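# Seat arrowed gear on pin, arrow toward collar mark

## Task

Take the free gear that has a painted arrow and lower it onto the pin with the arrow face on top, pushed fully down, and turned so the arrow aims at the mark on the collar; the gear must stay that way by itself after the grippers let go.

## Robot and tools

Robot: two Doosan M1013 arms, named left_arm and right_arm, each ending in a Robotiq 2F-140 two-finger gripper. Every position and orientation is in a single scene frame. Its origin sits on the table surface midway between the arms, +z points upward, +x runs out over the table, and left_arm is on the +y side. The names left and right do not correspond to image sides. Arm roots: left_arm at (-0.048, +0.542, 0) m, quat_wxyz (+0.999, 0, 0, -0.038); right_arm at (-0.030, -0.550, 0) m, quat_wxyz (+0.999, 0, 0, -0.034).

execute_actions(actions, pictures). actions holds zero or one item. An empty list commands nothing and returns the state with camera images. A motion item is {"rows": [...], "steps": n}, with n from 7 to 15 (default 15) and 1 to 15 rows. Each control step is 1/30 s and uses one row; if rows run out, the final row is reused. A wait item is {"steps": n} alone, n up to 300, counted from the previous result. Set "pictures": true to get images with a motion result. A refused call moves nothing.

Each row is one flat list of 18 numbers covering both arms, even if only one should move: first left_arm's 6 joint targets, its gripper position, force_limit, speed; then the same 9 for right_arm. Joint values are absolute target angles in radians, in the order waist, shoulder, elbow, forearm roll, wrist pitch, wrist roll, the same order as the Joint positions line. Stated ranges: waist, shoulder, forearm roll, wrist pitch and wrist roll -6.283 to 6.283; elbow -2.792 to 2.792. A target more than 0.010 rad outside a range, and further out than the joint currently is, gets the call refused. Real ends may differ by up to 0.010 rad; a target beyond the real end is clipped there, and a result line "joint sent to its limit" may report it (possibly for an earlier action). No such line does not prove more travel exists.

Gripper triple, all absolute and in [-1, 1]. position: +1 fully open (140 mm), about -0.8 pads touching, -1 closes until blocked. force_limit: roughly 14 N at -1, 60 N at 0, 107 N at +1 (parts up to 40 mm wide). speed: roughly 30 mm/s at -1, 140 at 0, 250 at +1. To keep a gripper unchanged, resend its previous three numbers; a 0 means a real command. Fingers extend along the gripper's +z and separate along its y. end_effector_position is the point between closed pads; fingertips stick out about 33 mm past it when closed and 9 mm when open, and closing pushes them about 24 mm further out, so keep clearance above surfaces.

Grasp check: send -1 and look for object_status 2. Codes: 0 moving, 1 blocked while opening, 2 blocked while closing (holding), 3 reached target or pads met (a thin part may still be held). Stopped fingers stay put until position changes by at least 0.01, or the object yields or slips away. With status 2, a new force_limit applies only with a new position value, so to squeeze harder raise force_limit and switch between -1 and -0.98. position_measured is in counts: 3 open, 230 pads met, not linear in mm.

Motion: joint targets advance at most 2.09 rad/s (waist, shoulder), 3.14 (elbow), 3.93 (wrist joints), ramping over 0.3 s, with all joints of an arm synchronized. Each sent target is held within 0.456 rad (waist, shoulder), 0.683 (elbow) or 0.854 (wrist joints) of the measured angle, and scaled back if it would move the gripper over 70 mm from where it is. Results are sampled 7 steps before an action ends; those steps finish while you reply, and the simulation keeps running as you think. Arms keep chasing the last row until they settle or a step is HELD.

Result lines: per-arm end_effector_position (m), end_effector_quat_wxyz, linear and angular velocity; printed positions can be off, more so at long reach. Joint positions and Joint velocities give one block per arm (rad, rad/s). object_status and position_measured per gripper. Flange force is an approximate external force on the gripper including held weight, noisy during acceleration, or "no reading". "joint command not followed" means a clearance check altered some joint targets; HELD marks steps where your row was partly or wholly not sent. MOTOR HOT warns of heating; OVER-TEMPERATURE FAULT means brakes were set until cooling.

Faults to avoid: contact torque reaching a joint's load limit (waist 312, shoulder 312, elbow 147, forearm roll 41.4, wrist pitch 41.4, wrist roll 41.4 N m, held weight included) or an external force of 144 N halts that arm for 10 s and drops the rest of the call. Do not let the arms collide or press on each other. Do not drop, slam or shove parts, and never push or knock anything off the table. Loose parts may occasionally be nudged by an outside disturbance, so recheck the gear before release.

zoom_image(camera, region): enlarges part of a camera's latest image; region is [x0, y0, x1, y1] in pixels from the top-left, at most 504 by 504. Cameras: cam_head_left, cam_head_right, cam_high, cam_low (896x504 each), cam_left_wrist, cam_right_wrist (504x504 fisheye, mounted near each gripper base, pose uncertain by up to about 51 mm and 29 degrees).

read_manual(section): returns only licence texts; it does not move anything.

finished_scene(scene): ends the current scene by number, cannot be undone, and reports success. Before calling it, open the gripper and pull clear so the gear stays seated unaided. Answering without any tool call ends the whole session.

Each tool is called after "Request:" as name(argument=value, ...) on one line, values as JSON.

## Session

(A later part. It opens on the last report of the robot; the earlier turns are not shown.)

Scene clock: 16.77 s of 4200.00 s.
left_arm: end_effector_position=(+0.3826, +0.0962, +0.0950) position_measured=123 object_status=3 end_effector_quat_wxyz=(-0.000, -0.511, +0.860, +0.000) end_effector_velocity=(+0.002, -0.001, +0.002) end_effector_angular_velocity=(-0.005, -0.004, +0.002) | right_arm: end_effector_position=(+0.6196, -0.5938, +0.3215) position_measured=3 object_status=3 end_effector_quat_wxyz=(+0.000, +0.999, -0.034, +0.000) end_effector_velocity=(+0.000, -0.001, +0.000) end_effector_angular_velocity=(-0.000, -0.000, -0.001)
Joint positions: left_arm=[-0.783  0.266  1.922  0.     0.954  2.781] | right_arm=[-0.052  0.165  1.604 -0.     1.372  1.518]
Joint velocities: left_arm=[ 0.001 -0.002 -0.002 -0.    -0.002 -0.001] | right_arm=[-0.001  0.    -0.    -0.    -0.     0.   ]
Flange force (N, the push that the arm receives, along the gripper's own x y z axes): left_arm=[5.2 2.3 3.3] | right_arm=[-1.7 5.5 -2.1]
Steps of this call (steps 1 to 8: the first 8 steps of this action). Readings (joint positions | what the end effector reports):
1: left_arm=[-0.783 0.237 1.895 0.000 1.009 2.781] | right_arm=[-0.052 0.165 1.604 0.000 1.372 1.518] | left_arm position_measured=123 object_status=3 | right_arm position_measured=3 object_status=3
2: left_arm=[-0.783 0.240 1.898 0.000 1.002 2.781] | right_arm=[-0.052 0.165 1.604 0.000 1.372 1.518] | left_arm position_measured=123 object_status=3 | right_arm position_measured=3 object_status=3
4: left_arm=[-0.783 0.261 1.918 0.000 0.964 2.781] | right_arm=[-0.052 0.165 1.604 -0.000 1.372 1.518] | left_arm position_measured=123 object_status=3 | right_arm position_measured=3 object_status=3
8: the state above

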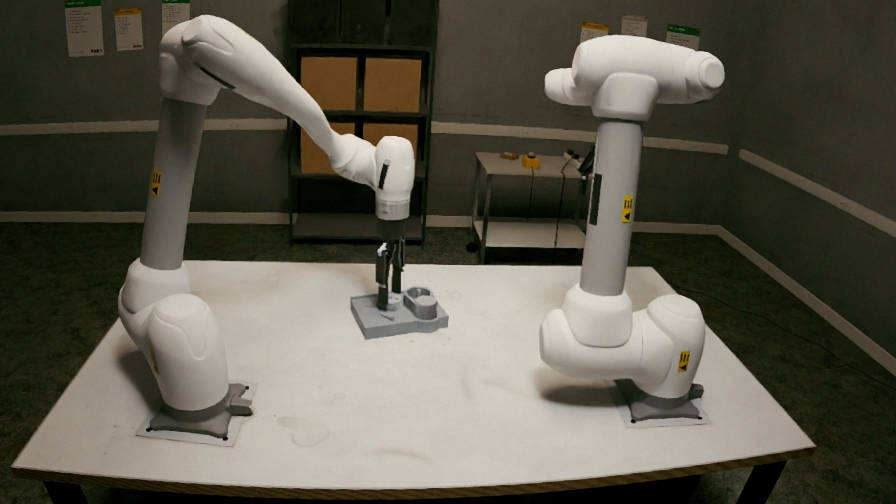

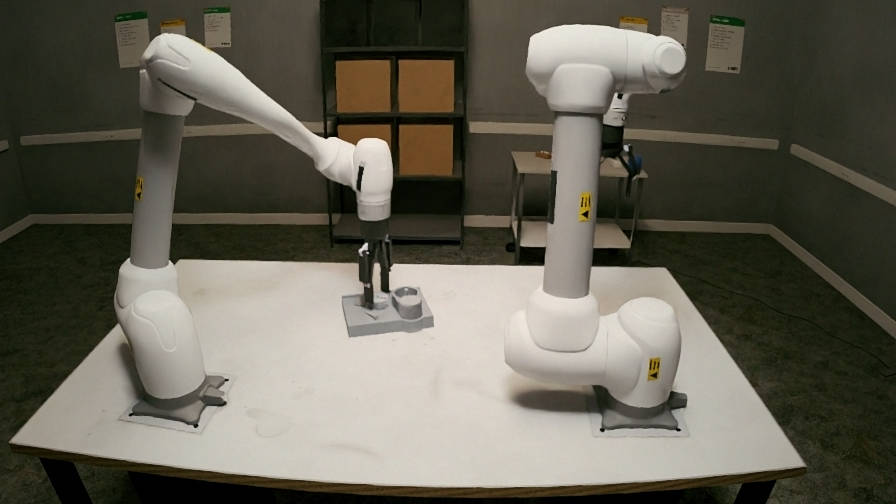

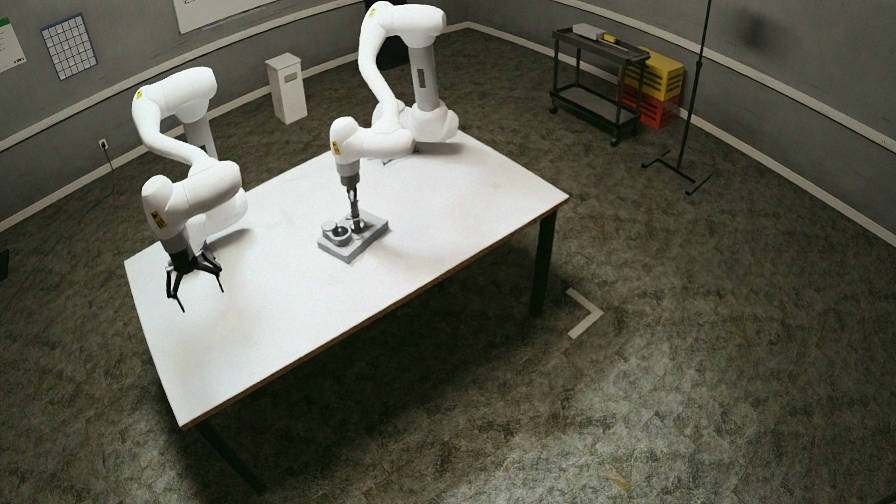

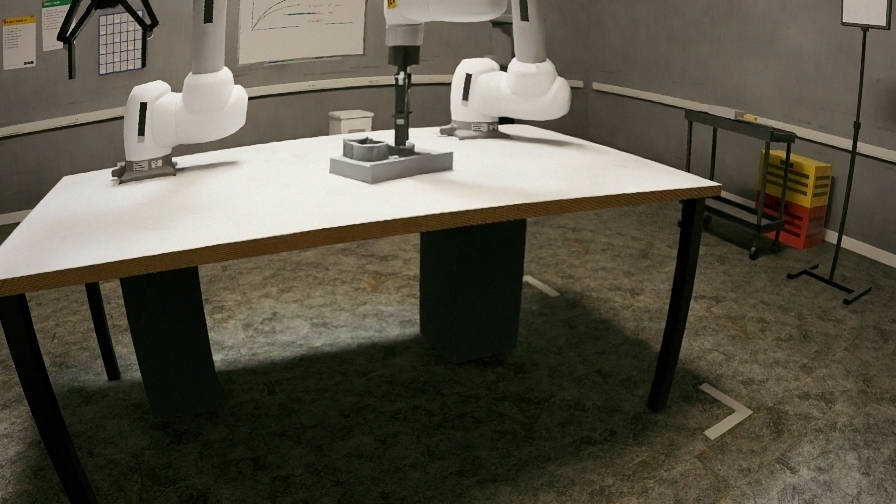

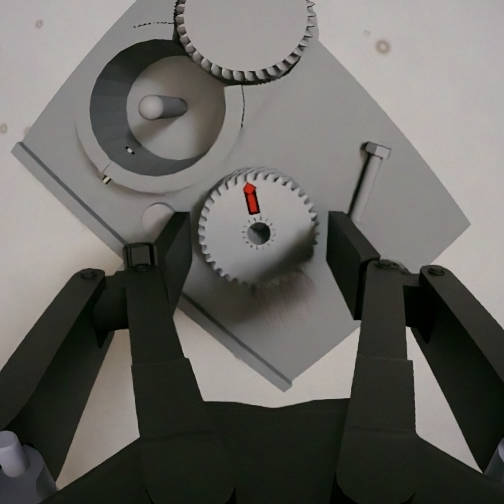

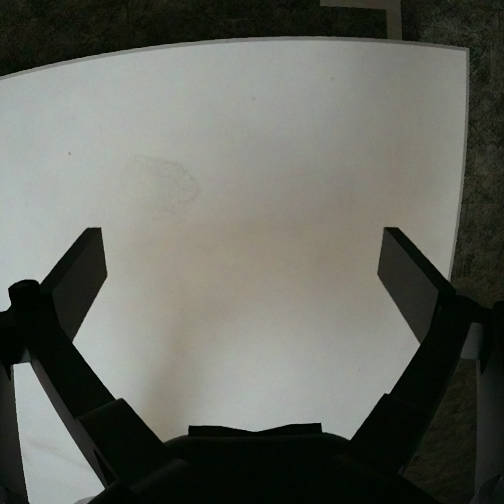

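Request:
execute_actions(actions=[{"rows":[[-0.7829,0.2765,1.9308,0,0.9343,2.781,0.05,-1,0,-0.052,0.165,1.604,0,1.372,1.518,1,0,0]],"steps":7}])

Request:
execute_actions(actions=[{"rows":[[-0.7829,0.2765,1.9308,0,0.9343,2.781,-1,-0.5,-0.7,-0.052,0.165,1.604,0,1.372,1.518,1,0,0]]}])

Request:
execute_actions(actions=[{"rows":[[-0.7829,0.2151,1.8706,0,1.0559,2.781,-1,-0.5,-0.7,-0.052,0.165,1.604,0,1.372,1.518,1,0,0]],"steps":10}])

Request:
execute_actions(actions=[{"rows":[[-0.8482,0.3154,1.7381,0,1.0881,-0.425,-1,-0.5,-0.7,-0.052,0.165,1.604,0,1.372,1.518,1,0,0]]}])

Request:
execute_actions(actions=[{"steps":27}])

Request:
execute_actions(actions=[{"rows":[[-0.8482,0.3271,1.7522,0,1.0623,-0.425,-1,-0.5,-0.7,-0.052,0.165,1.604,0,1.372,1.518,1,0,0]]}], pictures=true)

Request:
zoom_image(camera="cam_left_wrist", region=[160, 120, 360, 320])

Request:
zoom_image(camera="cam_low", region=[320, 90, 440, 190])

Scene clock: 17.43 s of 4200.00 s.
left_arm: end_effector_position=(+0.3827, +0.0961, +0.0950) position_measured=123 object_status=3 end_effector_quat_wxyz=(+0.000, -0.511, +0.860, -0.000) end_effector_velocity=(+0.001, -0.000, +0.001) end_effector_angular_velocity=(-0.000, -0.002, -0.000) | right_arm: end_effector_position=(+0.6196, -0.5938, +0.3215) position_measured=3 object_status=3 end_effector_quat_wxyz=(+0.000, +0.999, -0.034, +0.000) end_effector_velocity=(+0.000, +0.001, -0.000) end_effector_angular_velocity=(-0.001, -0.002, +0.002)
Joint positions: left_arm=[-0.783  0.266  1.922  0.     0.954  2.781] | right_arm=[-0.052  0.165  1.604 -0.     1.372  1.518]
Joint velocities: left_arm=[ 0.     0.    -0.002  0.002 -0.    -0.   ] | right_arm=[ 0.002 -0.     0.001 -0.    -0.002  0.   ]
Flange force (N, the push that the arm receives, along the gripper's own x y z axes): left_arm=[6.2 -3.1 2.4] | right_arm=[-2.6 2.0 -2.6]
Kept back: the last 7 steps of this action.
Steps of this call (steps 1 to 7: the last 7 steps of your previous action; steps 8 to 15: the robot went on to your last target; steps 16 to 20: nothing new was sent). Readings (joint positions | what the end effector reports):
1: left_arm=[-0.783 0.266 1.922 0.000 0.954 2.781] | right_arm=[-0.052 0.165 1.604 -0.000 1.372 1.518] | left_arm position_measured=123 object_status=3 | right_arm position_measured=3 object_status=3
2: left_arm=[-0.783 0.266 1.922 0.000 0.954 2.781] | right_arm=[-0.052 0.165 1.604 -0.000 1.372 1.518] | left_arm position_measured=123 object_status=3 | right_arm position_measured=3 object_status=3
4: left_arm=[-0.783 0.266 1.922 0.000 0.954 2.781] | right_arm=[-0.052 0.165 1.604 -0.000 1.372 1.518] | left_arm position_measured=123 object_status=3 | right_arm position_measured=3 object_status=3
8: left_arm=[-0.783 0.266 1.922 0.000 0.954 2.781] | right_arm=[-0.052 0.165 1.604 -0.000 1.372 1.518] | left_arm position_measured=123 object_status=3 | right_arm position_measured=3 object_status=3
20: the state above

Scene clock: 17.93 s of 4200.00 s.
left_arm: end_effector_position=(+0.3826, +0.0961, +0.0842) position_measured=136 object_status=0 end_effector_quat_wxyz=(+0.000, -0.511, +0.860, -0.000) end_effector_velocity=(-0.002, +0.000, -0.000) end_effector_angular_velocity=(+0.001, +0.002, -0.001) | right_arm: end_effector_position=(+0.6196, -0.5938, +0.3215) position_measured=3 object_status=3 end_effector_quat_wxyz=(+0.000, +0.999, -0.034, +0.000) end_effector_velocity=(+0.000, +0.001, -0.001) end_effector_angular_velocity=(+0.001, -0.000, +0.001)
Joint positions: left_arm=[-0.783  0.276  1.931  0.     0.934  2.781] | right_arm=[-0.052  0.165  1.604 -0.     1.372  1.518]
Joint velocities: left_arm=[-0.001 -0.001  0.001 -0.001  0.002  0.   ] | right_arm=[ 0.001  0.     0.002  0.001 -0.002 -0.   ]
Flange force (N, the push that the arm receives, along the gripper's own x y z axes): left_arm=[4.8 -0.3 -2.5] | right_arm=[0.6 1.4 -1.2]
Steps of this call (steps 1 to 7: the last 7 steps of your previous action; steps 8 to 15: the first 8 steps of this action). Readings (joint positions | what the end effector reports):
8: left_arm=[-0.783 0.277 1.931 0.000 0.934 2.781] | right_arm=[-0.052 0.165 1.604 -0.000 1.372 1.518] | left_arm position_measured=123 object_status=0 | right_arm position_measured=3 object_status=3
9: left_arm=[-0.783 0.277 1.931 0.000 0.934 2.781] | right_arm=[-0.052 0.165 1.604 0.000 1.372 1.518] | left_arm position_measured=124 object_status=0 | right_arm position_measured=3 object_status=3
11: left_arm=[-0.783 0.277 1.931 0.000 0.934 2.781] | right_arm=[-0.052 0.165 1.604 -0.000 1.372 1.518] | left_arm position_measured=131 object_status=0 | right_arm position_measured=3 object_status=3
15: the state above

Scene clock: 18.27 s of 4200.00 s.
left_arm: end_effector_position=(+0.3825, +0.0962, +0.0982) position_measured=138 object_status=2 end_effector_quat_wxyz=(-0.000, -0.511, +0.860, +0.001) end_effector_velocity=(+0.018, -0.020, +0.449) end_effector_angular_velocity=(-0.018, -0.016, +0.000) | right_arm: end_effector_position=(+0.6196, -0.5938, +0.3215) position_measured=3 object_status=3 end_effector_quat_wxyz=(+0.000, +0.999, -0.034, +0.000) end_effector_velocity=(+0.001, -0.000, -0.000) end_effector_angular_velocity=(-0.001, -0.002, -0.000)
Joint positions: left_arm=[-0.783  0.263  1.918  0.     0.962  2.781] | right_arm=[-0.052  0.165  1.604  0.     1.372  1.518]
Joint velocities: left_arm=[ 0.001 -0.415 -0.419  0.001  0.811  0.001] | right_arm=[-0.     0.    -0.    -0.    -0.002  0.   ]
Flange force (N, the push that the arm receives, along the gripper's own x y z axes): left_arm=[4.0 -0.4 13.5] | right_arm=[0.2 0.0 -2.9]
Steps of this call (steps 1 to 7: the last 7 steps of your previous action; steps 8 to 10: the first 3 steps of this action). Readings (joint positions | what the end effector reports):
8: left_arm=[-0.783 0.276 1.931 0.000 0.934 2.781] | right_arm=[-0.052 0.165 1.604 0.000 1.372 1.518] | left_arm position_measured=138 object_status=2 | right_arm position_measured=3 object_status=3
9: left_arm=[-0.783 0.273 1.928 0.000 0.941 2.781] | right_arm=[-0.052 0.165 1.604 -0.000 1.372 1.518] | left_arm position_measured=138 object_status=2 | right_arm position_measured=3 object_status=3
10: the state above

Scene clock: 18.77 s of 4200.00 s.
left_arm: end_effector_position=(+0.3884, +0.0636, +0.1482) position_measured=138 object_status=2 end_effector_quat_wxyz=(+0.000, -0.642, +0.767, +0.002) end_effector_velocity=(+0.041, -0.267, +0.001) end_effector_angular_velocity=(+0.005, -0.013, +2.738) | right_arm: end_effector_position=(+0.6196, -0.5938, +0.3215) position_measured=3 object_status=3 end_effector_quat_wxyz=(+0.000, +0.999, -0.034, +0.000) end_effector_velocity=(+0.000, -0.000, -0.000) end_effector_angular_velocity=(-0.000, -0.000, -0.000)
Joint positions: left_arm=[-0.809  0.259  1.818  0.     1.069  2.433] | right_arm=[-0.052  0.165  1.604 -0.     1.372  1.518]
Joint velocities: left_arm=[-0.213  0.324 -0.432  0.001  0.103 -2.951] | right_arm=[-0.     0.     0.    -0.    -0.001  0.   ]
Flange force (N, the push that the arm receives, along the gripper's own x y z axes): left_arm=[3.9 1.1 7.5] | right_arm=[-2.0 2.8 -2.1]
Steps of this call (steps 1 to 7: the last 7 steps of your previous action; steps 8 to 15: the first 8 steps of this action). Readings (joint positions | what the end effector reports):
8: left_arm=[-0.783 0.215 1.871 0.000 1.056 2.781] | right_arm=[-0.052 0.165 1.604 -0.000 1.372 1.518] | left_arm position_measured=138 object_status=2 | right_arm position_measured=3 object_status=3
9: left_arm=[-0.783 0.217 1.870 0.000 1.056 2.774] | right_arm=[-0.052 0.165 1.604 -0.000 1.372 1.518] | left_arm position_measured=138 object_status=2 | right_arm position_measured=3 object_status=3
11: left_arm=[-0.788 0.225 1.861 0.000 1.058 2.718] | right_arm=[-0.052 0.165 1.604 -0.000 1.372 1.518] | left_arm position_measured=138 object_status=2 | right_arm position_measured=3 object_status=3
15: the state above

Scene clock: 19.67 s of 4200.00 s.
left_arm: end_effector_position=(+0.3939, +0.0142, +0.1499) position_measured=138 object_status=2 end_effector_quat_wxyz=(-0.000, +0.861, +0.509, +0.000) end_effector_velocity=(+0.001, +0.001, -0.001) end_effector_angular_velocity=(+0.003, -0.000, +0.138) | right_arm: end_effector_position=(+0.6196, -0.5938, +0.3215) position_measured=3 object_status=3 end_effector_quat_wxyz=(+0.000, +0.999, -0.034, +0.000) end_effector_velocity=(-0.001, -0.001, +0.000) end_effector_angular_velocity=(+0.001, +0.001, -0.001)
Joint positions: left_arm=[-0.848  0.315  1.738  0.     1.088 -0.422] | right_arm=[-0.052  0.165  1.604 -0.     1.372  1.518]
Joint velocities: left_arm=[ 0.002  0.001  0.     0.002  0.    -0.137] | right_arm=[-0.001 -0.    -0.     0.     0.002  0.   ]
Flange force (N, the push that the arm receives, along the gripper's own x y z axes): left_arm=[-4.7 1.3 8.2] | right_arm=[-0.8 1.3 -2.3]
Kept back: nothing.
Steps of this call (steps 1 to 7: the last 7 steps of your previous action; steps 8 to 27: the robot went on to your last target). Readings (joint positions | what the end effector reports):
1: left_arm=[-0.816 0.270 1.803 0.000 1.072 2.325] | right_arm=[-0.052 0.165 1.604 -0.000 1.372 1.518] | left_arm position_measured=138 object_status=2 | right_arm position_measured=3 object_status=3
2: left_arm=[-0.822 0.279 1.790 0.000 1.075 2.204] | right_arm=[-0.052 0.165 1.604 -0.000 1.372 1.518] | left_arm position_measured=138 object_status=2 | right_arm position_measured=3 object_status=3
4: left_arm=[-0.832 0.292 1.771 0.000 1.080 1.950] | right_arm=[-0.052 0.165 1.604 -0.000 1.372 1.518] | left_arm position_measured=138 object_status=2 | right_arm position_measured=3 object_status=3
8: left_arm=[-0.842 0.307 1.751 0.000 1.085 1.448] | right_arm=[-0.052 0.165 1.604 -0.000 1.372 1.518] | left_arm position_measured=138 object_status=2 | right_arm position_measured=3 object_status=3
27: the state above

Scene clock: 19.93 s of 4200.00 s.
left_arm: end_effector_position=(+0.3939, +0.0142, +0.1349) position_measured=138 object_status=2 end_effector_quat_wxyz=(-0.000, +0.860, +0.510, -0.000) end_effector_velocity=(-0.000, -0.001, +0.001) end_effector_angular_velocity=(-0.004, +0.000, +0.001) | right_arm: end_effector_position=(+0.6196, -0.5938, +0.3215) position_measured=3 object_status=3 end_effector_quat_wxyz=(+0.000, +0.999, -0.034, +0.000) end_effector_velocity=(+0.000, +0.001, -0.001) end_effector_angular_velocity=(+0.000, -0.001, +0.001)
Joint positions: left_arm=[-0.848  0.327  1.752  0.     1.062 -0.425] | right_arm=[-0.052  0.165  1.604 -0.     1.372  1.518]
Joint velocities: left_arm=[-0.    -0.001 -0.    -0.003 -0.002  0.   ] | right_arm=[ 0.001  0.     0.001  0.001 -0.002  0.   ]
Flange force (N, the push that the arm receives, along the gripper's own x y z axes): left_arm=[-5.8 0.6 7.8] | right_arm=[-1.1 0.9 -1.7]
Steps of this call (steps 1 to 8: the first 8 steps of this action). Readings (joint positions | what the end effector reports):
1: left_arm=[-0.848 0.316 1.738 0.000 1.088 -0.424] | right_arm=[-0.052 0.165 1.604 -0.000 1.372 1.518] | left_arm position_measured=138 object_status=2 | right_arm position_measured=3 object_status=3
2: left_arm=[-0.848 0.318 1.741 0.000 1.081 -0.425] | right_arm=[-0.052 0.165 1.604 -0.000 1.372 1.518] | left_arm position_measured=138 object_status=2 | right_arm position_measured=3 object_status=3
4: left_arm=[-0.848 0.327 1.752 0.000 1.064 -0.425] | right_arm=[-0.052 0.165 1.604 -0.000 1.372 1.518] | left_arm position_measured=138 object_status=2 | right_arm position_measured=3 object_status=3
8: the state above

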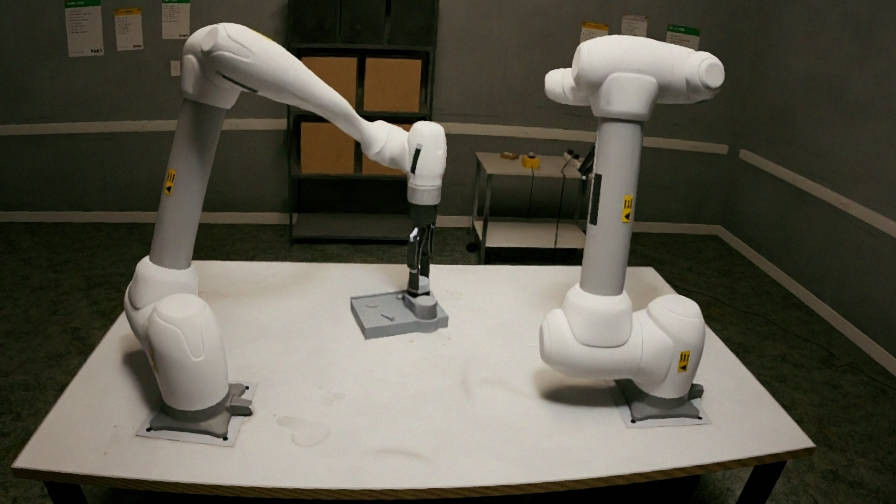

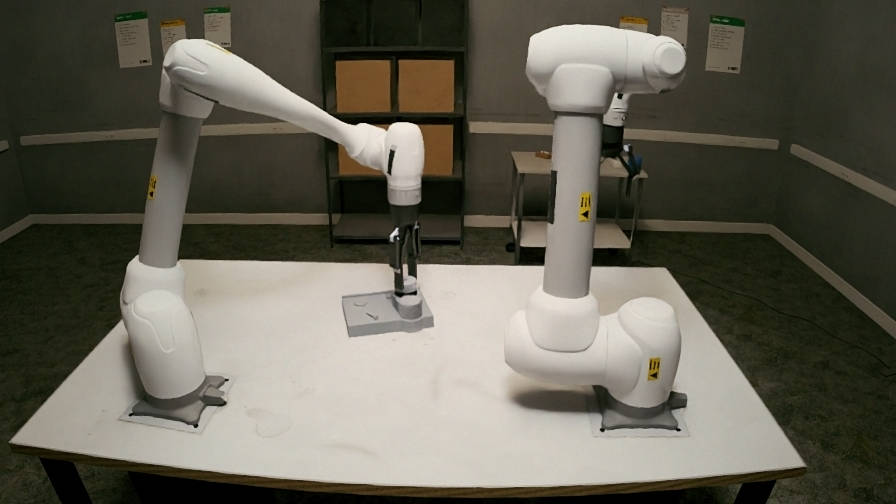

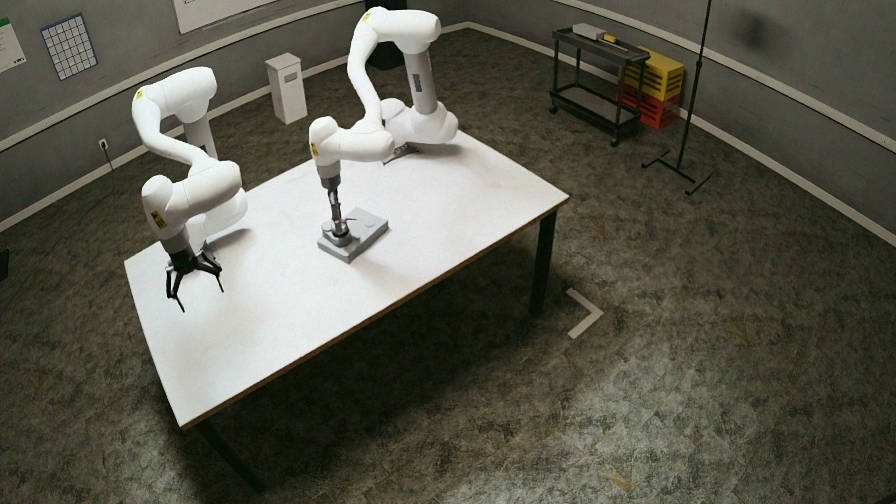

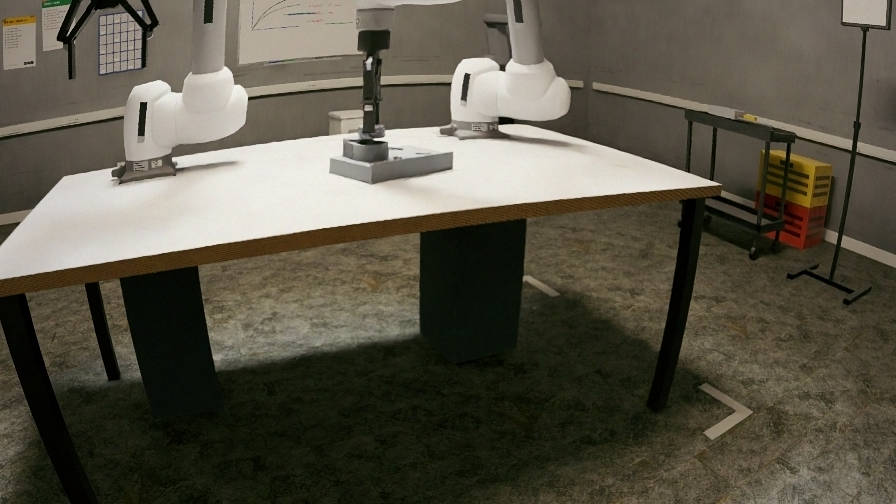

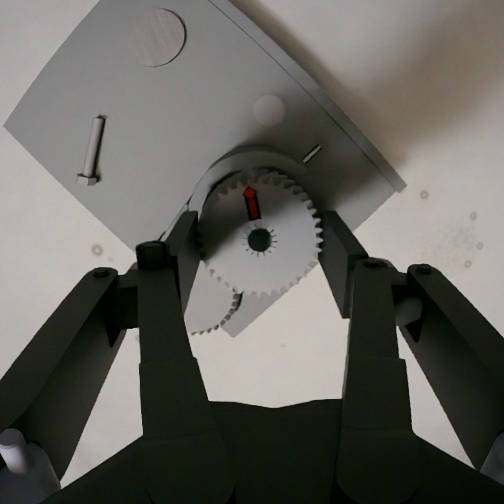

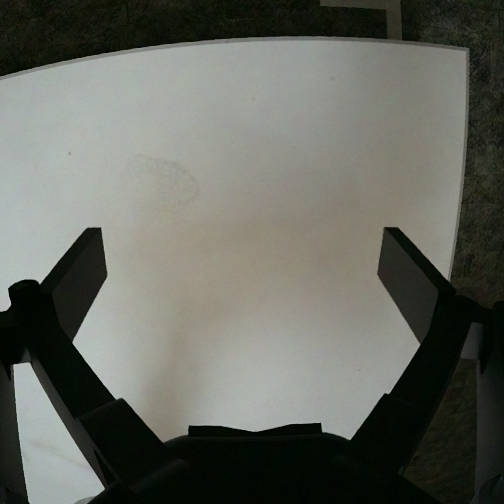

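Region (160, 120, 360, 320) of cam_left_wrist's 504x504 image, scaled by 2.520, with more detail than that image has.

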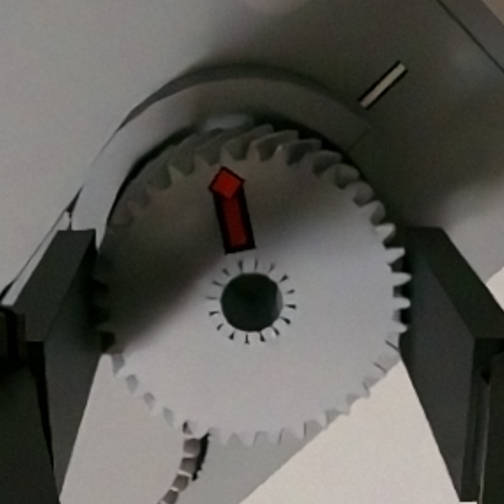

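Region (320, 90, 440, 190) of cam_low's 896x504 image, scaled by 4.200, with more detail than that image has.

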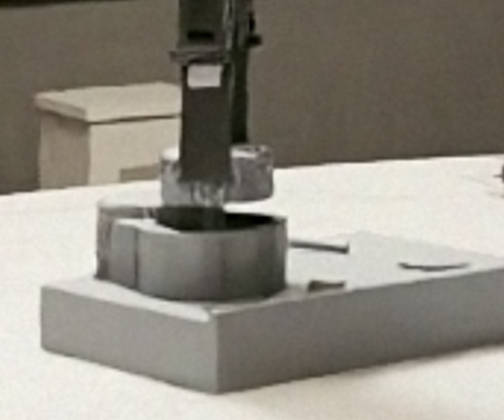

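Request:
execute_actions(actions=[{"rows":[[-0.8495,0.3293,1.7533,0,1.059,-0.40,-1,-0.5,-0.7,-0.052,0.165,1.604,0,1.372,1.518,1,0,0],[-0.8495,0.3301,1.7542,0,1.0573,-0.40,-1,-0.5,-0.7,-0.052,0.165,1.604,0,1.372,1.518,1,0,0],[-0.8495,0.3309,1.7551,0,1.0556,-0.40,-1,-0.5,-0.7,-0.052,0.165,1.604,0,1.372,1.518,1,0,0],[-0.8495,0.3317,1.756,0,1.0539,-0.40,-1,-0.5,-0.7,-0.052,0.165,1.604,0,1.372,1.518,1,0,0]],"steps":14}])

Request:
execute_actions(actions=[{"rows":[[-0.8495,0.3334,1.7578,0,1.0504,-0.39,-1,-0.5,-0.7,-0.052,0.165,1.604,0,1.372,1.518,1,0,0]],"steps":12}])

Scene clock: 20.60 s of 4200.00 s.
left_arm: end_effector_position=(+0.3935, +0.0133, +0.1300) position_measured=138 object_status=2 end_effector_quat_wxyz=(-0.000, +0.867, +0.499, -0.000) end_effector_velocity=(+0.001, +0.000, +0.000) end_effector_angular_velocity=(-0.000, -0.002, -0.002) | right_arm: end_effector_position=(+0.6196, -0.5938, +0.3215) position_measured=3 object_status=3 end_effector_quat_wxyz=(+0.000, +0.999, -0.034, +0.000) end_effector_velocity=(+0.001, +0.001, +0.000) end_effector_angular_velocity=(+0.000, -0.002, +0.002)
Joint positions: left_arm=[-0.849  0.332  1.756  0.     1.054 -0.4  ] | right_arm=[-0.052  0.165  1.604 -0.     1.372  1.518]
Joint velocities: left_arm=[ 0.    -0.     0.     0.001 -0.001  0.001] | right_arm=[ 0.002  0.    -0.001  0.001 -0.001  0.   ]
Flange force (N, the push that the arm receives, along the gripper's own x y z axes): left_arm=[-9.3 -9.7 2.9] | right_arm=[-0.8 2.2 -1.8]
Steps of this call (steps 1 to 7: the last 7 steps of your previous action; steps 8 to 13: the robot went on to your last target; steps 14 to 20: the first 7 steps of this action). Readings (joint positions | what the end effector reports):
14: left_arm=[-0.848 0.327 1.752 0.000 1.062 -0.425] | right_arm=[-0.052 0.165 1.604 -0.000 1.372 1.518] | left_arm position_measured=138 object_status=2 | right_arm position_measured=3 object_status=3
15: left_arm=[-0.848 0.328 1.752 0.000 1.061 -0.418] | right_arm=[-0.052 0.165 1.604 -0.000 1.372 1.518] | left_arm position_measured=138 object_status=2 | right_arm position_measured=3 object_status=3
17: left_arm=[-0.849 0.330 1.754 0.000 1.057 -0.401] | right_arm=[-0.052 0.165 1.604 -0.000 1.372 1.518] | left_arm position_measured=138 object_status=2 | right_arm position_measured=3 object_status=3
20: the state above

Scene clock: 21.00 s of 4200.00 s.
left_arm: end_effector_position=(+0.3935, +0.0133, +0.1280) position_measured=138 object_status=2 end_effector_quat_wxyz=(-0.000, +0.869, +0.495, -0.000) end_effector_velocity=(-0.000, +0.001, -0.001) end_effector_angular_velocity=(+0.002, +0.000, -0.003) | right_arm: end_effector_position=(+0.6196, -0.5938, +0.3215) position_measured=3 object_status=3 end_effector_quat_wxyz=(+0.000, +0.999, -0.034, +0.000) end_effector_velocity=(-0.001, +0.000, -0.001) end_effector_angular_velocity=(+0.000, +0.002, +0.001)
Joint positions: left_arm=[-0.85   0.333  1.758 -0.     1.051 -0.39 ] | right_arm=[-0.052  0.165  1.604 -0.     1.372  1.518]
Joint velocities: left_arm=[ 0.     0.001  0.001  0.001 -0.     0.003] | right_arm=[ 0.001  0.     0.001 -0.     0.001 -0.   ]
Flange force (N, the push that the arm receives, along the gripper's own x y z axes): left_arm=[8.4 -15.1 -13.1] | right_arm=[-0.7 1.8 -1.6]
Steps of this call (steps 1 to 7: the last 7 steps of your previous action; steps 8 to 12: the first 5 steps of this action). Readings (joint positions | what the end effector reports):
8: left_arm=[-0.850 0.332 1.756 0.000 1.054 -0.400] | right_arm=[-0.052 0.165 1.604 -0.000 1.372 1.518] | left_arm position_measured=138 object_status=2 | right_arm position_measured=3 object_status=3
9: left_arm=[-0.850 0.332 1.757 -0.000 1.052 -0.395] | right_arm=[-0.052 0.165 1.604 0.000 1.372 1.518] | left_arm position_measured=138 object_status=2 | right_arm position_measured=3 object_status=3
11: left_arm=[-0.850 0.333 1.758 -0.000 1.051 -0.390] | right_arm=[-0.052 0.165 1.604 -0.000 1.372 1.518] | left_arm position_measured=138 object_status=2 | right_arm position_measured=3 object_status=3
12: the state above

Request:
execute_actions(actions=[{"rows":[[-0.8497,0.3328,1.7587,0,1.0501,-0.35,-1,-0.5,-0.7,-0.052,0.165,1.604,0,1.372,1.518,1,0,0]],"steps":14}])

Request:
execute_actions(actions=[{"rows":[[-0.8497,0.3345,1.7605,0,1.0466,-0.324,-1,-0.5,-0.7,-0.052,0.165,1.604,0,1.372,1.518,1,0,0]],"steps":14}])

Scene clock: 21.60 s of 4200.00 s.
left_arm: end_effector_position=(+0.3933, +0.0134, +0.1278) position_measured=138 object_status=2 end_effector_quat_wxyz=(+0.000, +0.879, +0.477, +0.000) end_effector_velocity=(-0.001, -0.000, +0.002) end_effector_angular_velocity=(-0.001, -0.002, -0.004) | right_arm: end_effector_position=(+0.6196, -0.5938, +0.3215) position_measured=3 object_status=3 end_effector_quat_wxyz=(+0.000, +0.999, -0.034, +0.000) end_effector_velocity=(+0.001, -0.002, +0.001) end_effector_angular_velocity=(-0.001, -0.001, -0.002)
Joint positions: left_arm=[-0.85   0.333  1.759 -0.     1.05  -0.35 ] | right_arm=[-0.052  0.165  1.604 -0.     1.372  1.518]
Joint velocities: left_arm=[-0.001 -0.003 -0.     0.001  0.001  0.002] | right_arm=[-0.003  0.    -0.001 -0.    -0.    -0.   ]
Flange force (N, the push that the arm receives, along the gripper's own x y z axes): left_arm=[-7.9 -4.8 8.7] | right_arm=[0.2 4.3 -3.2]
Steps of this call (steps 1 to 7: the last 7 steps of your previous action; steps 8 to 11: the robot went on to your last target; steps 12 to 18: the first 7 steps of this action). Readings (joint positions | what the end effector reports):
12: left_arm=[-0.850 0.333 1.758 -0.000 1.050 -0.390] | right_arm=[-0.052 0.165 1.604 0.000 1.372 1.518] | left_arm position_measured=138 object_status=2 | right_arm position_measured=3 object_status=3
13: left_arm=[-0.850 0.333 1.758 -0.000 1.050 -0.383] | right_arm=[-0.052 0.165 1.604 -0.000 1.372 1.518] | left_arm position_measured=138 object_status=2 | right_arm position_measured=3 object_status=3
15: left_arm=[-0.850 0.333 1.759 -0.000 1.050 -0.354] | right_arm=[-0.052 0.165 1.604 -0.000 1.372 1.518] | left_arm position_measured=138 object_status=2 | right_arm position_measured=3 object_status=3
18: the state above

Scene clock: 22.07 s of 4200.00 s.
left_arm: end_effector_position=(+0.3931, +0.0135, +0.1259) position_measured=138 object_status=2 end_effector_quat_wxyz=(-0.000, +0.885, +0.466, -0.000) end_effector_velocity=(-0.001, -0.001, -0.001) end_effector_angular_velocity=(-0.002, +0.001, -0.002) | right_arm: end_effector_position=(+0.6196, -0.5938, +0.3215) position_measured=3 object_status=3 end_effector_quat_wxyz=(+0.000, +0.999, -0.034, +0.000) end_effector_velocity=(-0.001, -0.001, -0.000) end_effector_angular_velocity=(+0.000, +0.003, -0.001)
Joint positions: left_arm=[-0.85   0.334  1.76  -0.     1.047 -0.324] | right_arm=[-0.052  0.165  1.604 -0.     1.372  1.518]
Joint velocities: left_arm=[-0.001  0.001  0.    -0.003 -0.002  0.002] | right_arm=[-0.001 -0.     0.    -0.     0.002 -0.   ]
Flange force (N, the push that the arm receives, along the gripper's own x y z axes): left_arm=[-2.6 -2.0 0.4] | right_arm=[-1.2 0.8 -2.0]
Steps of this call (steps 1 to 7: the last 7 steps of your previous action; steps 8 to 14: the first 7 steps of this action). Readings (joint positions | what the end effector reports):
8: left_arm=[-0.850 0.333 1.759 -0.000 1.050 -0.350] | right_arm=[-0.052 0.165 1.604 -0.000 1.372 1.518] | left_arm position_measured=138 object_status=2 | right_arm position_measured=3 object_status=3
9: left_arm=[-0.850 0.333 1.759 -0.000 1.050 -0.343] | right_arm=[-0.052 0.165 1.604 -0.000 1.372 1.518] | left_arm position_measured=138 object_status=2 | right_arm position_measured=3 object_status=3
11: left_arm=[-0.850 0.334 1.760 -0.000 1.047 -0.325] | right_arm=[-0.052 0.165 1.604 -0.000 1.372 1.518] | left_arm position_measured=138 object_status=2 | right_arm position_measured=3 object_status=3
14: the state above

Request:
execute_actions(actions=[{"rows":[[-0.8497,0.3379,1.764,0,1.0397,-0.26,-1,-0.5,-0.7,-0.052,0.165,1.604,0,1.372,1.518,1,0,0]],"steps":15}], pictures=true)

Request:
zoom_image(camera="cam_left_wrist", region=[160, 120, 360, 320])

Scene clock: 22.57 s of 4200.00 s.
left_arm: end_effector_position=(+0.3932, +0.0134, +0.1219) position_measured=138 object_status=2 end_effector_quat_wxyz=(+0.000, +0.899, +0.437, +0.000) end_effector_velocity=(+0.000, +0.001, -0.000) end_effector_angular_velocity=(+0.002, -0.000, -0.003) | right_arm: end_effector_position=(+0.6196, -0.5938, +0.3215) position_measured=3 object_status=3 end_effector_quat_wxyz=(+0.000, +0.999, -0.034, +0.000) end_effector_velocity=(+0.000, -0.001, -0.000) end_effector_angular_velocity=(-0.000, -0.002, -0.001)
Joint positions: left_arm=[-0.85   0.338  1.764 -0.     1.04  -0.26 ] | right_arm=[-0.052  0.165  1.604 -0.     1.372  1.518]
Joint velocities: left_arm=[ 0.001 -0.     0.001  0.001  0.     0.003] | right_arm=[-0.001 -0.     0.001  0.    -0.002  0.   ]
Flange force (N, the push that the arm receives, along the gripper's own x y z axes): left_arm=[-11.2 -14.4 -41.6] | right_arm=[0.9 1.4 -2.1]
Steps of this call (steps 1 to 7: the last 7 steps of your previous action; steps 8 to 15: the first 8 steps of this action). Readings (joint positions | what the end effector reports):
8: left_arm=[-0.850 0.335 1.761 -0.000 1.047 -0.324] | right_arm=[-0.052 0.165 1.604 -0.000 1.372 1.518] | left_arm position_measured=138 object_status=2 | right_arm position_measured=3 object_status=3
9: left_arm=[-0.850 0.335 1.761 -0.000 1.046 -0.317] | right_arm=[-0.052 0.165 1.604 -0.000 1.372 1.518] | left_arm position_measured=138 object_status=2 | right_arm position_measured=3 object_status=3
11: left_arm=[-0.850 0.337 1.763 -0.000 1.042 -0.274] | right_arm=[-0.052 0.165 1.604 -0.000 1.372 1.518] | left_arm position_measured=138 object_status=2 | right_arm position_measured=3 object_status=3
15: the state above

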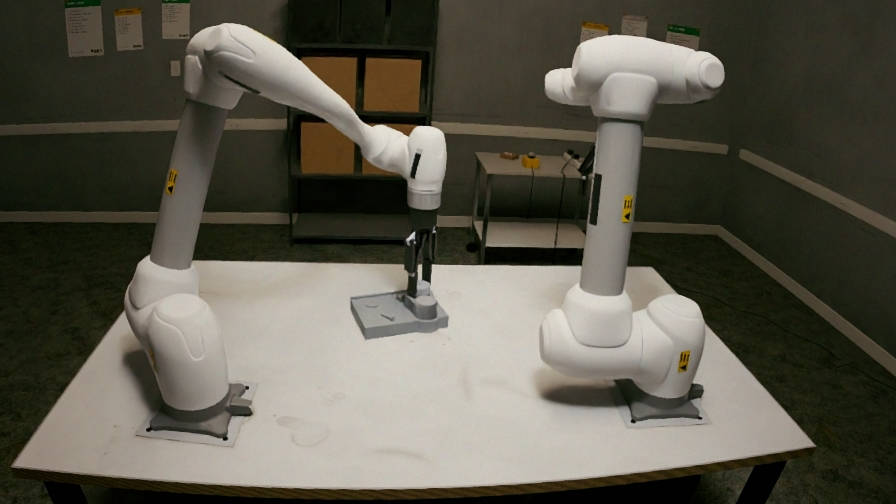

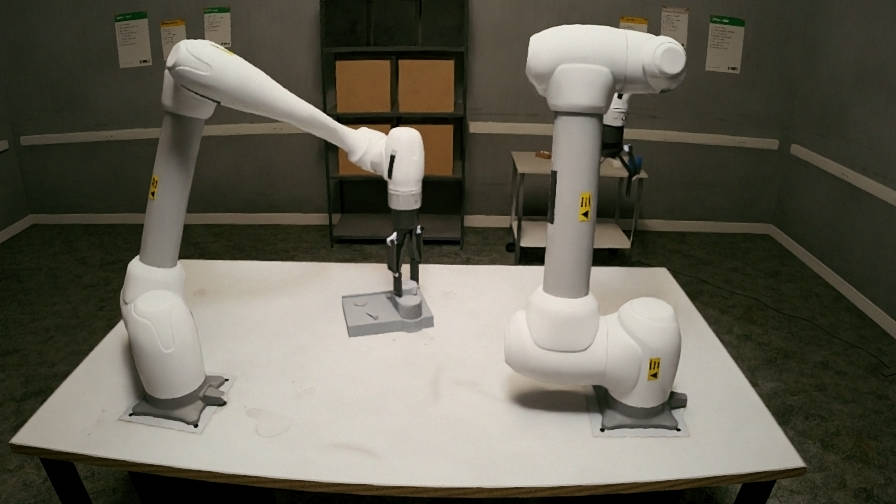

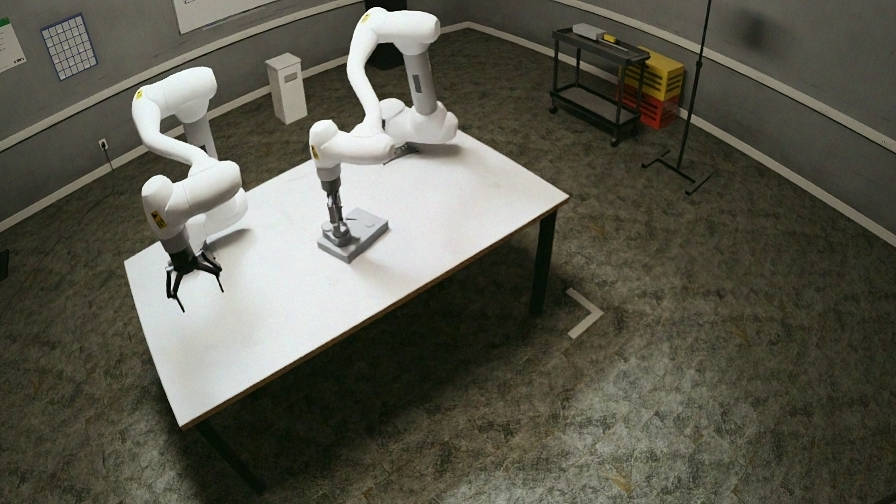

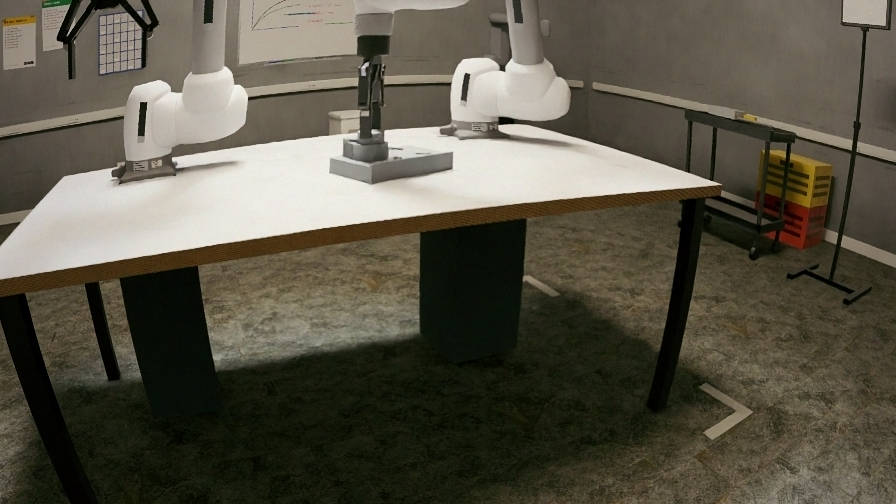

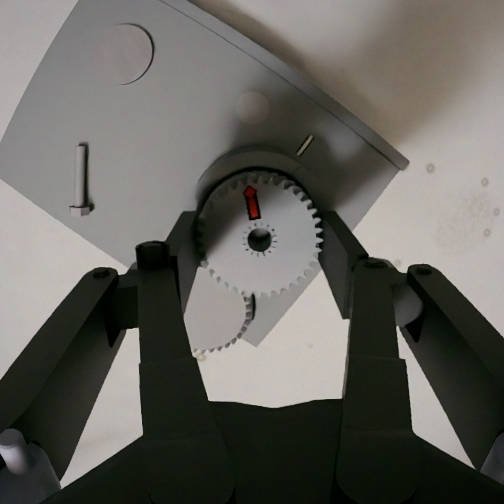

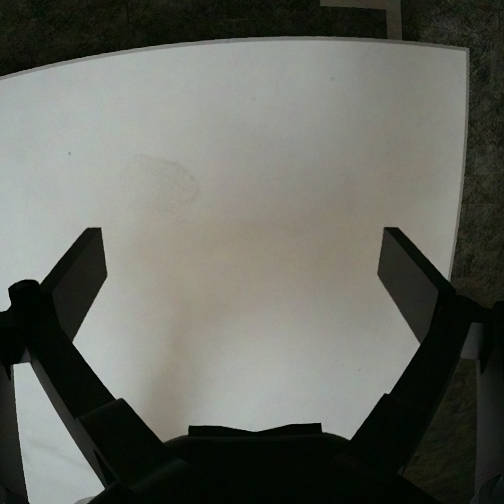

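Region (160, 120, 360, 320) of cam_left_wrist's 504x504 image, scaled by 2.520, with more detail than that image has.

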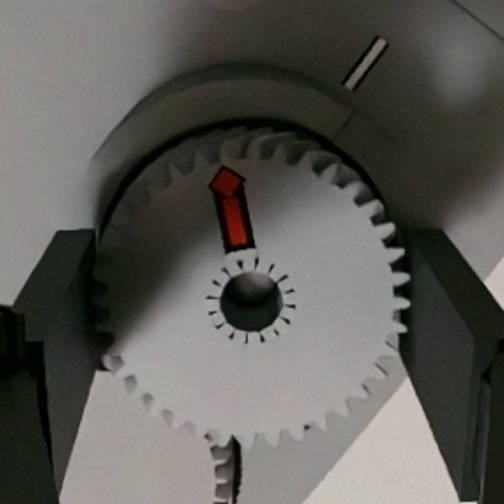

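Request:
execute_actions(actions=[{"rows":[[-0.8501,0.3373,1.7648,0,1.0395,-0.26,-1,-0.5,-0.7,-0.052,0.165,1.604,0,1.372,1.518,1,0,0]],"steps":13}])

Request:
execute_actions(actions=[{"rows":[[-0.8501,0.3373,1.7648,0,1.0395,-0.278,-1,-0.5,-0.7,-0.052,0.165,1.604,0,1.372,1.518,1,0,0]],"steps":13}])

Request:
execute_actions(actions=[{"rows":[[-0.8501,0.3373,1.7648,0,1.0395,-0.242,-1,-0.5,-0.7,-0.052,0.165,1.604,0,1.372,1.518,1,0,0]],"steps":14}])

Scene clock: 23.13 s of 4200.00 s.
left_arm: end_effector_position=(+0.3928, +0.0136, +0.1218) position_measured=138 object_status=2 end_effector_quat_wxyz=(+0.000, +0.899, +0.437, +0.000) end_effector_velocity=(-0.002, +0.001, +0.001) end_effector_angular_velocity=(+0.001, +0.001, -0.002) | right_arm: end_effector_position=(+0.6196, -0.5938, +0.3215) position_measured=3 object_status=3 end_effector_quat_wxyz=(+0.000, +0.999, -0.034, +0.000) end_effector_velocity=(-0.001, -0.001, -0.000) end_effector_angular_velocity=(+0.001, +0.003, -0.002)
Joint positions: left_arm=[-0.85   0.337  1.765 -0.     1.039 -0.26 ] | right_arm=[-0.052  0.165  1.604  0.     1.372  1.518]
Joint velocities: left_arm=[-0.001 -0.002  0.002 -0.     0.002  0.001] | right_arm=[-0.001  0.    -0.     0.     0.002  0.   ]
Flange force (N, the push that the arm receives, along the gripper's own x y z axes): left_arm=[-7.0 -1.3 -41.9] | right_arm=[-0.2 3.5 -3.2]
Steps of this call (steps 1 to 7: the last 7 steps of your previous action; steps 8 to 11: the robot went on to your last target; steps 12 to 17: the first 6 steps of this action). Readings (joint positions | what the end effector reports):
12: left_arm=[-0.850 0.338 1.764 -0.000 1.040 -0.260] | right_arm=[-0.052 0.165 1.604 -0.000 1.372 1.518] | left_arm position_measured=138 object_status=2 | right_arm position_measured=3 object_status=3
13: left_arm=[-0.850 0.338 1.764 -0.000 1.039 -0.260] | right_arm=[-0.052 0.165 1.604 -0.000 1.372 1.518] | left_arm position_measured=138 object_status=2 | right_arm position_measured=3 object_status=3
15: left_arm=[-0.850 0.337 1.765 -0.000 1.039 -0.260] | right_arm=[-0.052 0.165 1.604 -0.000 1.372 1.518] | left_arm position_measured=138 object_status=2 | right_arm position_measured=3 object_status=3
17: the state above

Scene clock: 23.57 s of 4200.00 s.
left_arm: end_effector_position=(+0.3927, +0.0136, +0.1218) position_measured=138 object_status=2 end_effector_quat_wxyz=(+0.000, +0.896, +0.445, +0.000) end_effector_velocity=(-0.000, +0.001, -0.000) end_effector_angular_velocity=(+0.002, +0.002, +0.004) | right_arm: end_effector_position=(+0.6196, -0.5938, +0.3215) position_measured=3 object_status=3 end_effector_quat_wxyz=(+0.000, +0.999, -0.034, +0.000) end_effector_velocity=(-0.001, +0.000, -0.000) end_effector_angular_velocity=(+0.000, +0.003, +0.000)
Joint positions: left_arm=[-0.85   0.337  1.765 -0.     1.039 -0.278] | right_arm=[-0.052  0.165  1.604 -0.     1.372  1.518]
Joint velocities: left_arm=[ 0.001  0.     0.    -0.     0.003 -0.003] | right_arm=[ 0.     0.     0.    -0.     0.002  0.   ]
Flange force (N, the push that the arm receives, along the gripper's own x y z axes): left_arm=[-9.3 9.4 -21.7] | right_arm=[-1.0 1.7 -2.0]
Steps of this call (steps 1 to 7: the last 7 steps of your previous action; steps 8 to 13: the first 6 steps of this action). Readings (joint positions | what the end effector reports):
8: left_arm=[-0.850 0.337 1.765 -0.000 1.039 -0.260] | right_arm=[-0.052 0.165 1.604 -0.000 1.372 1.518] | left_arm position_measured=138 object_status=2 | right_arm position_measured=3 object_status=3
9: left_arm=[-0.850 0.337 1.765 -0.000 1.039 -0.266] | right_arm=[-0.052 0.165 1.604 0.000 1.372 1.518] | left_arm position_measured=138 object_status=2 | right_arm position_measured=3 object_status=3
11: left_arm=[-0.850 0.337 1.765 -0.000 1.039 -0.277] | right_arm=[-0.052 0.165 1.604 -0.000 1.372 1.518] | left_arm position_measured=138 object_status=2 | right_arm position_measured=3 object_status=3
13: the state above

Scene clock: 24.03 s of 4200.00 s.
left_arm: end_effector_position=(+0.3927, +0.0136, +0.1218) position_measured=138 object_status=2 end_effector_quat_wxyz=(-0.000, +0.903, +0.429, -0.000) end_effector_velocity=(+0.000, -0.001, +0.002) end_effector_angular_velocity=(-0.004, -0.002, -0.002) | right_arm: end_effector_position=(+0.6196, -0.5938, +0.3215) position_measured=3 object_status=3 end_effector_quat_wxyz=(+0.000, +0.999, -0.034, +0.000) end_effector_velocity=(-0.001, +0.001, -0.001) end_effector_angular_velocity=(+0.000, +0.002, +0.002)
Joint positions: left_arm=[-0.85   0.337  1.765 -0.     1.039 -0.242] | right_arm=[-0.052  0.165  1.604 -0.     1.372  1.518]
Joint velocities: left_arm=[-0.    -0.003  0.    -0.    -0.002  0.002] | right_arm=[ 0.002  0.     0.001 -0.     0.     0.   ]
Flange force (N, the push that the arm receives, along the gripper's own x y z axes): left_arm=[-13.2 12.4 0.6] | right_arm=[0.0 0.9 -2.7]
Steps of this call (steps 1 to 7: the last 7 steps of your previous action; steps 8 to 14: the first 7 steps of this action). Readings (joint positions | what the end effector reports):
8: left_arm=[-0.850 0.337 1.765 -0.000 1.039 -0.278] | right_arm=[-0.052 0.165 1.604 -0.000 1.372 1.518] | left_arm position_measured=138 object_status=2 | right_arm position_measured=3 object_status=3
9: left_arm=[-0.850 0.337 1.765 -0.000 1.039 -0.271] | right_arm=[-0.052 0.165 1.604 -0.000 1.372 1.518] | left_arm position_measured=138 object_status=2 | right_arm position_measured=3 object_status=3
11: left_arm=[-0.850 0.337 1.765 -0.000 1.039 -0.245] | right_arm=[-0.052 0.165 1.604 -0.000 1.372 1.518] | left_arm position_measured=138 object_status=2 | right_arm position_measured=3 object_status=3
14: the state above


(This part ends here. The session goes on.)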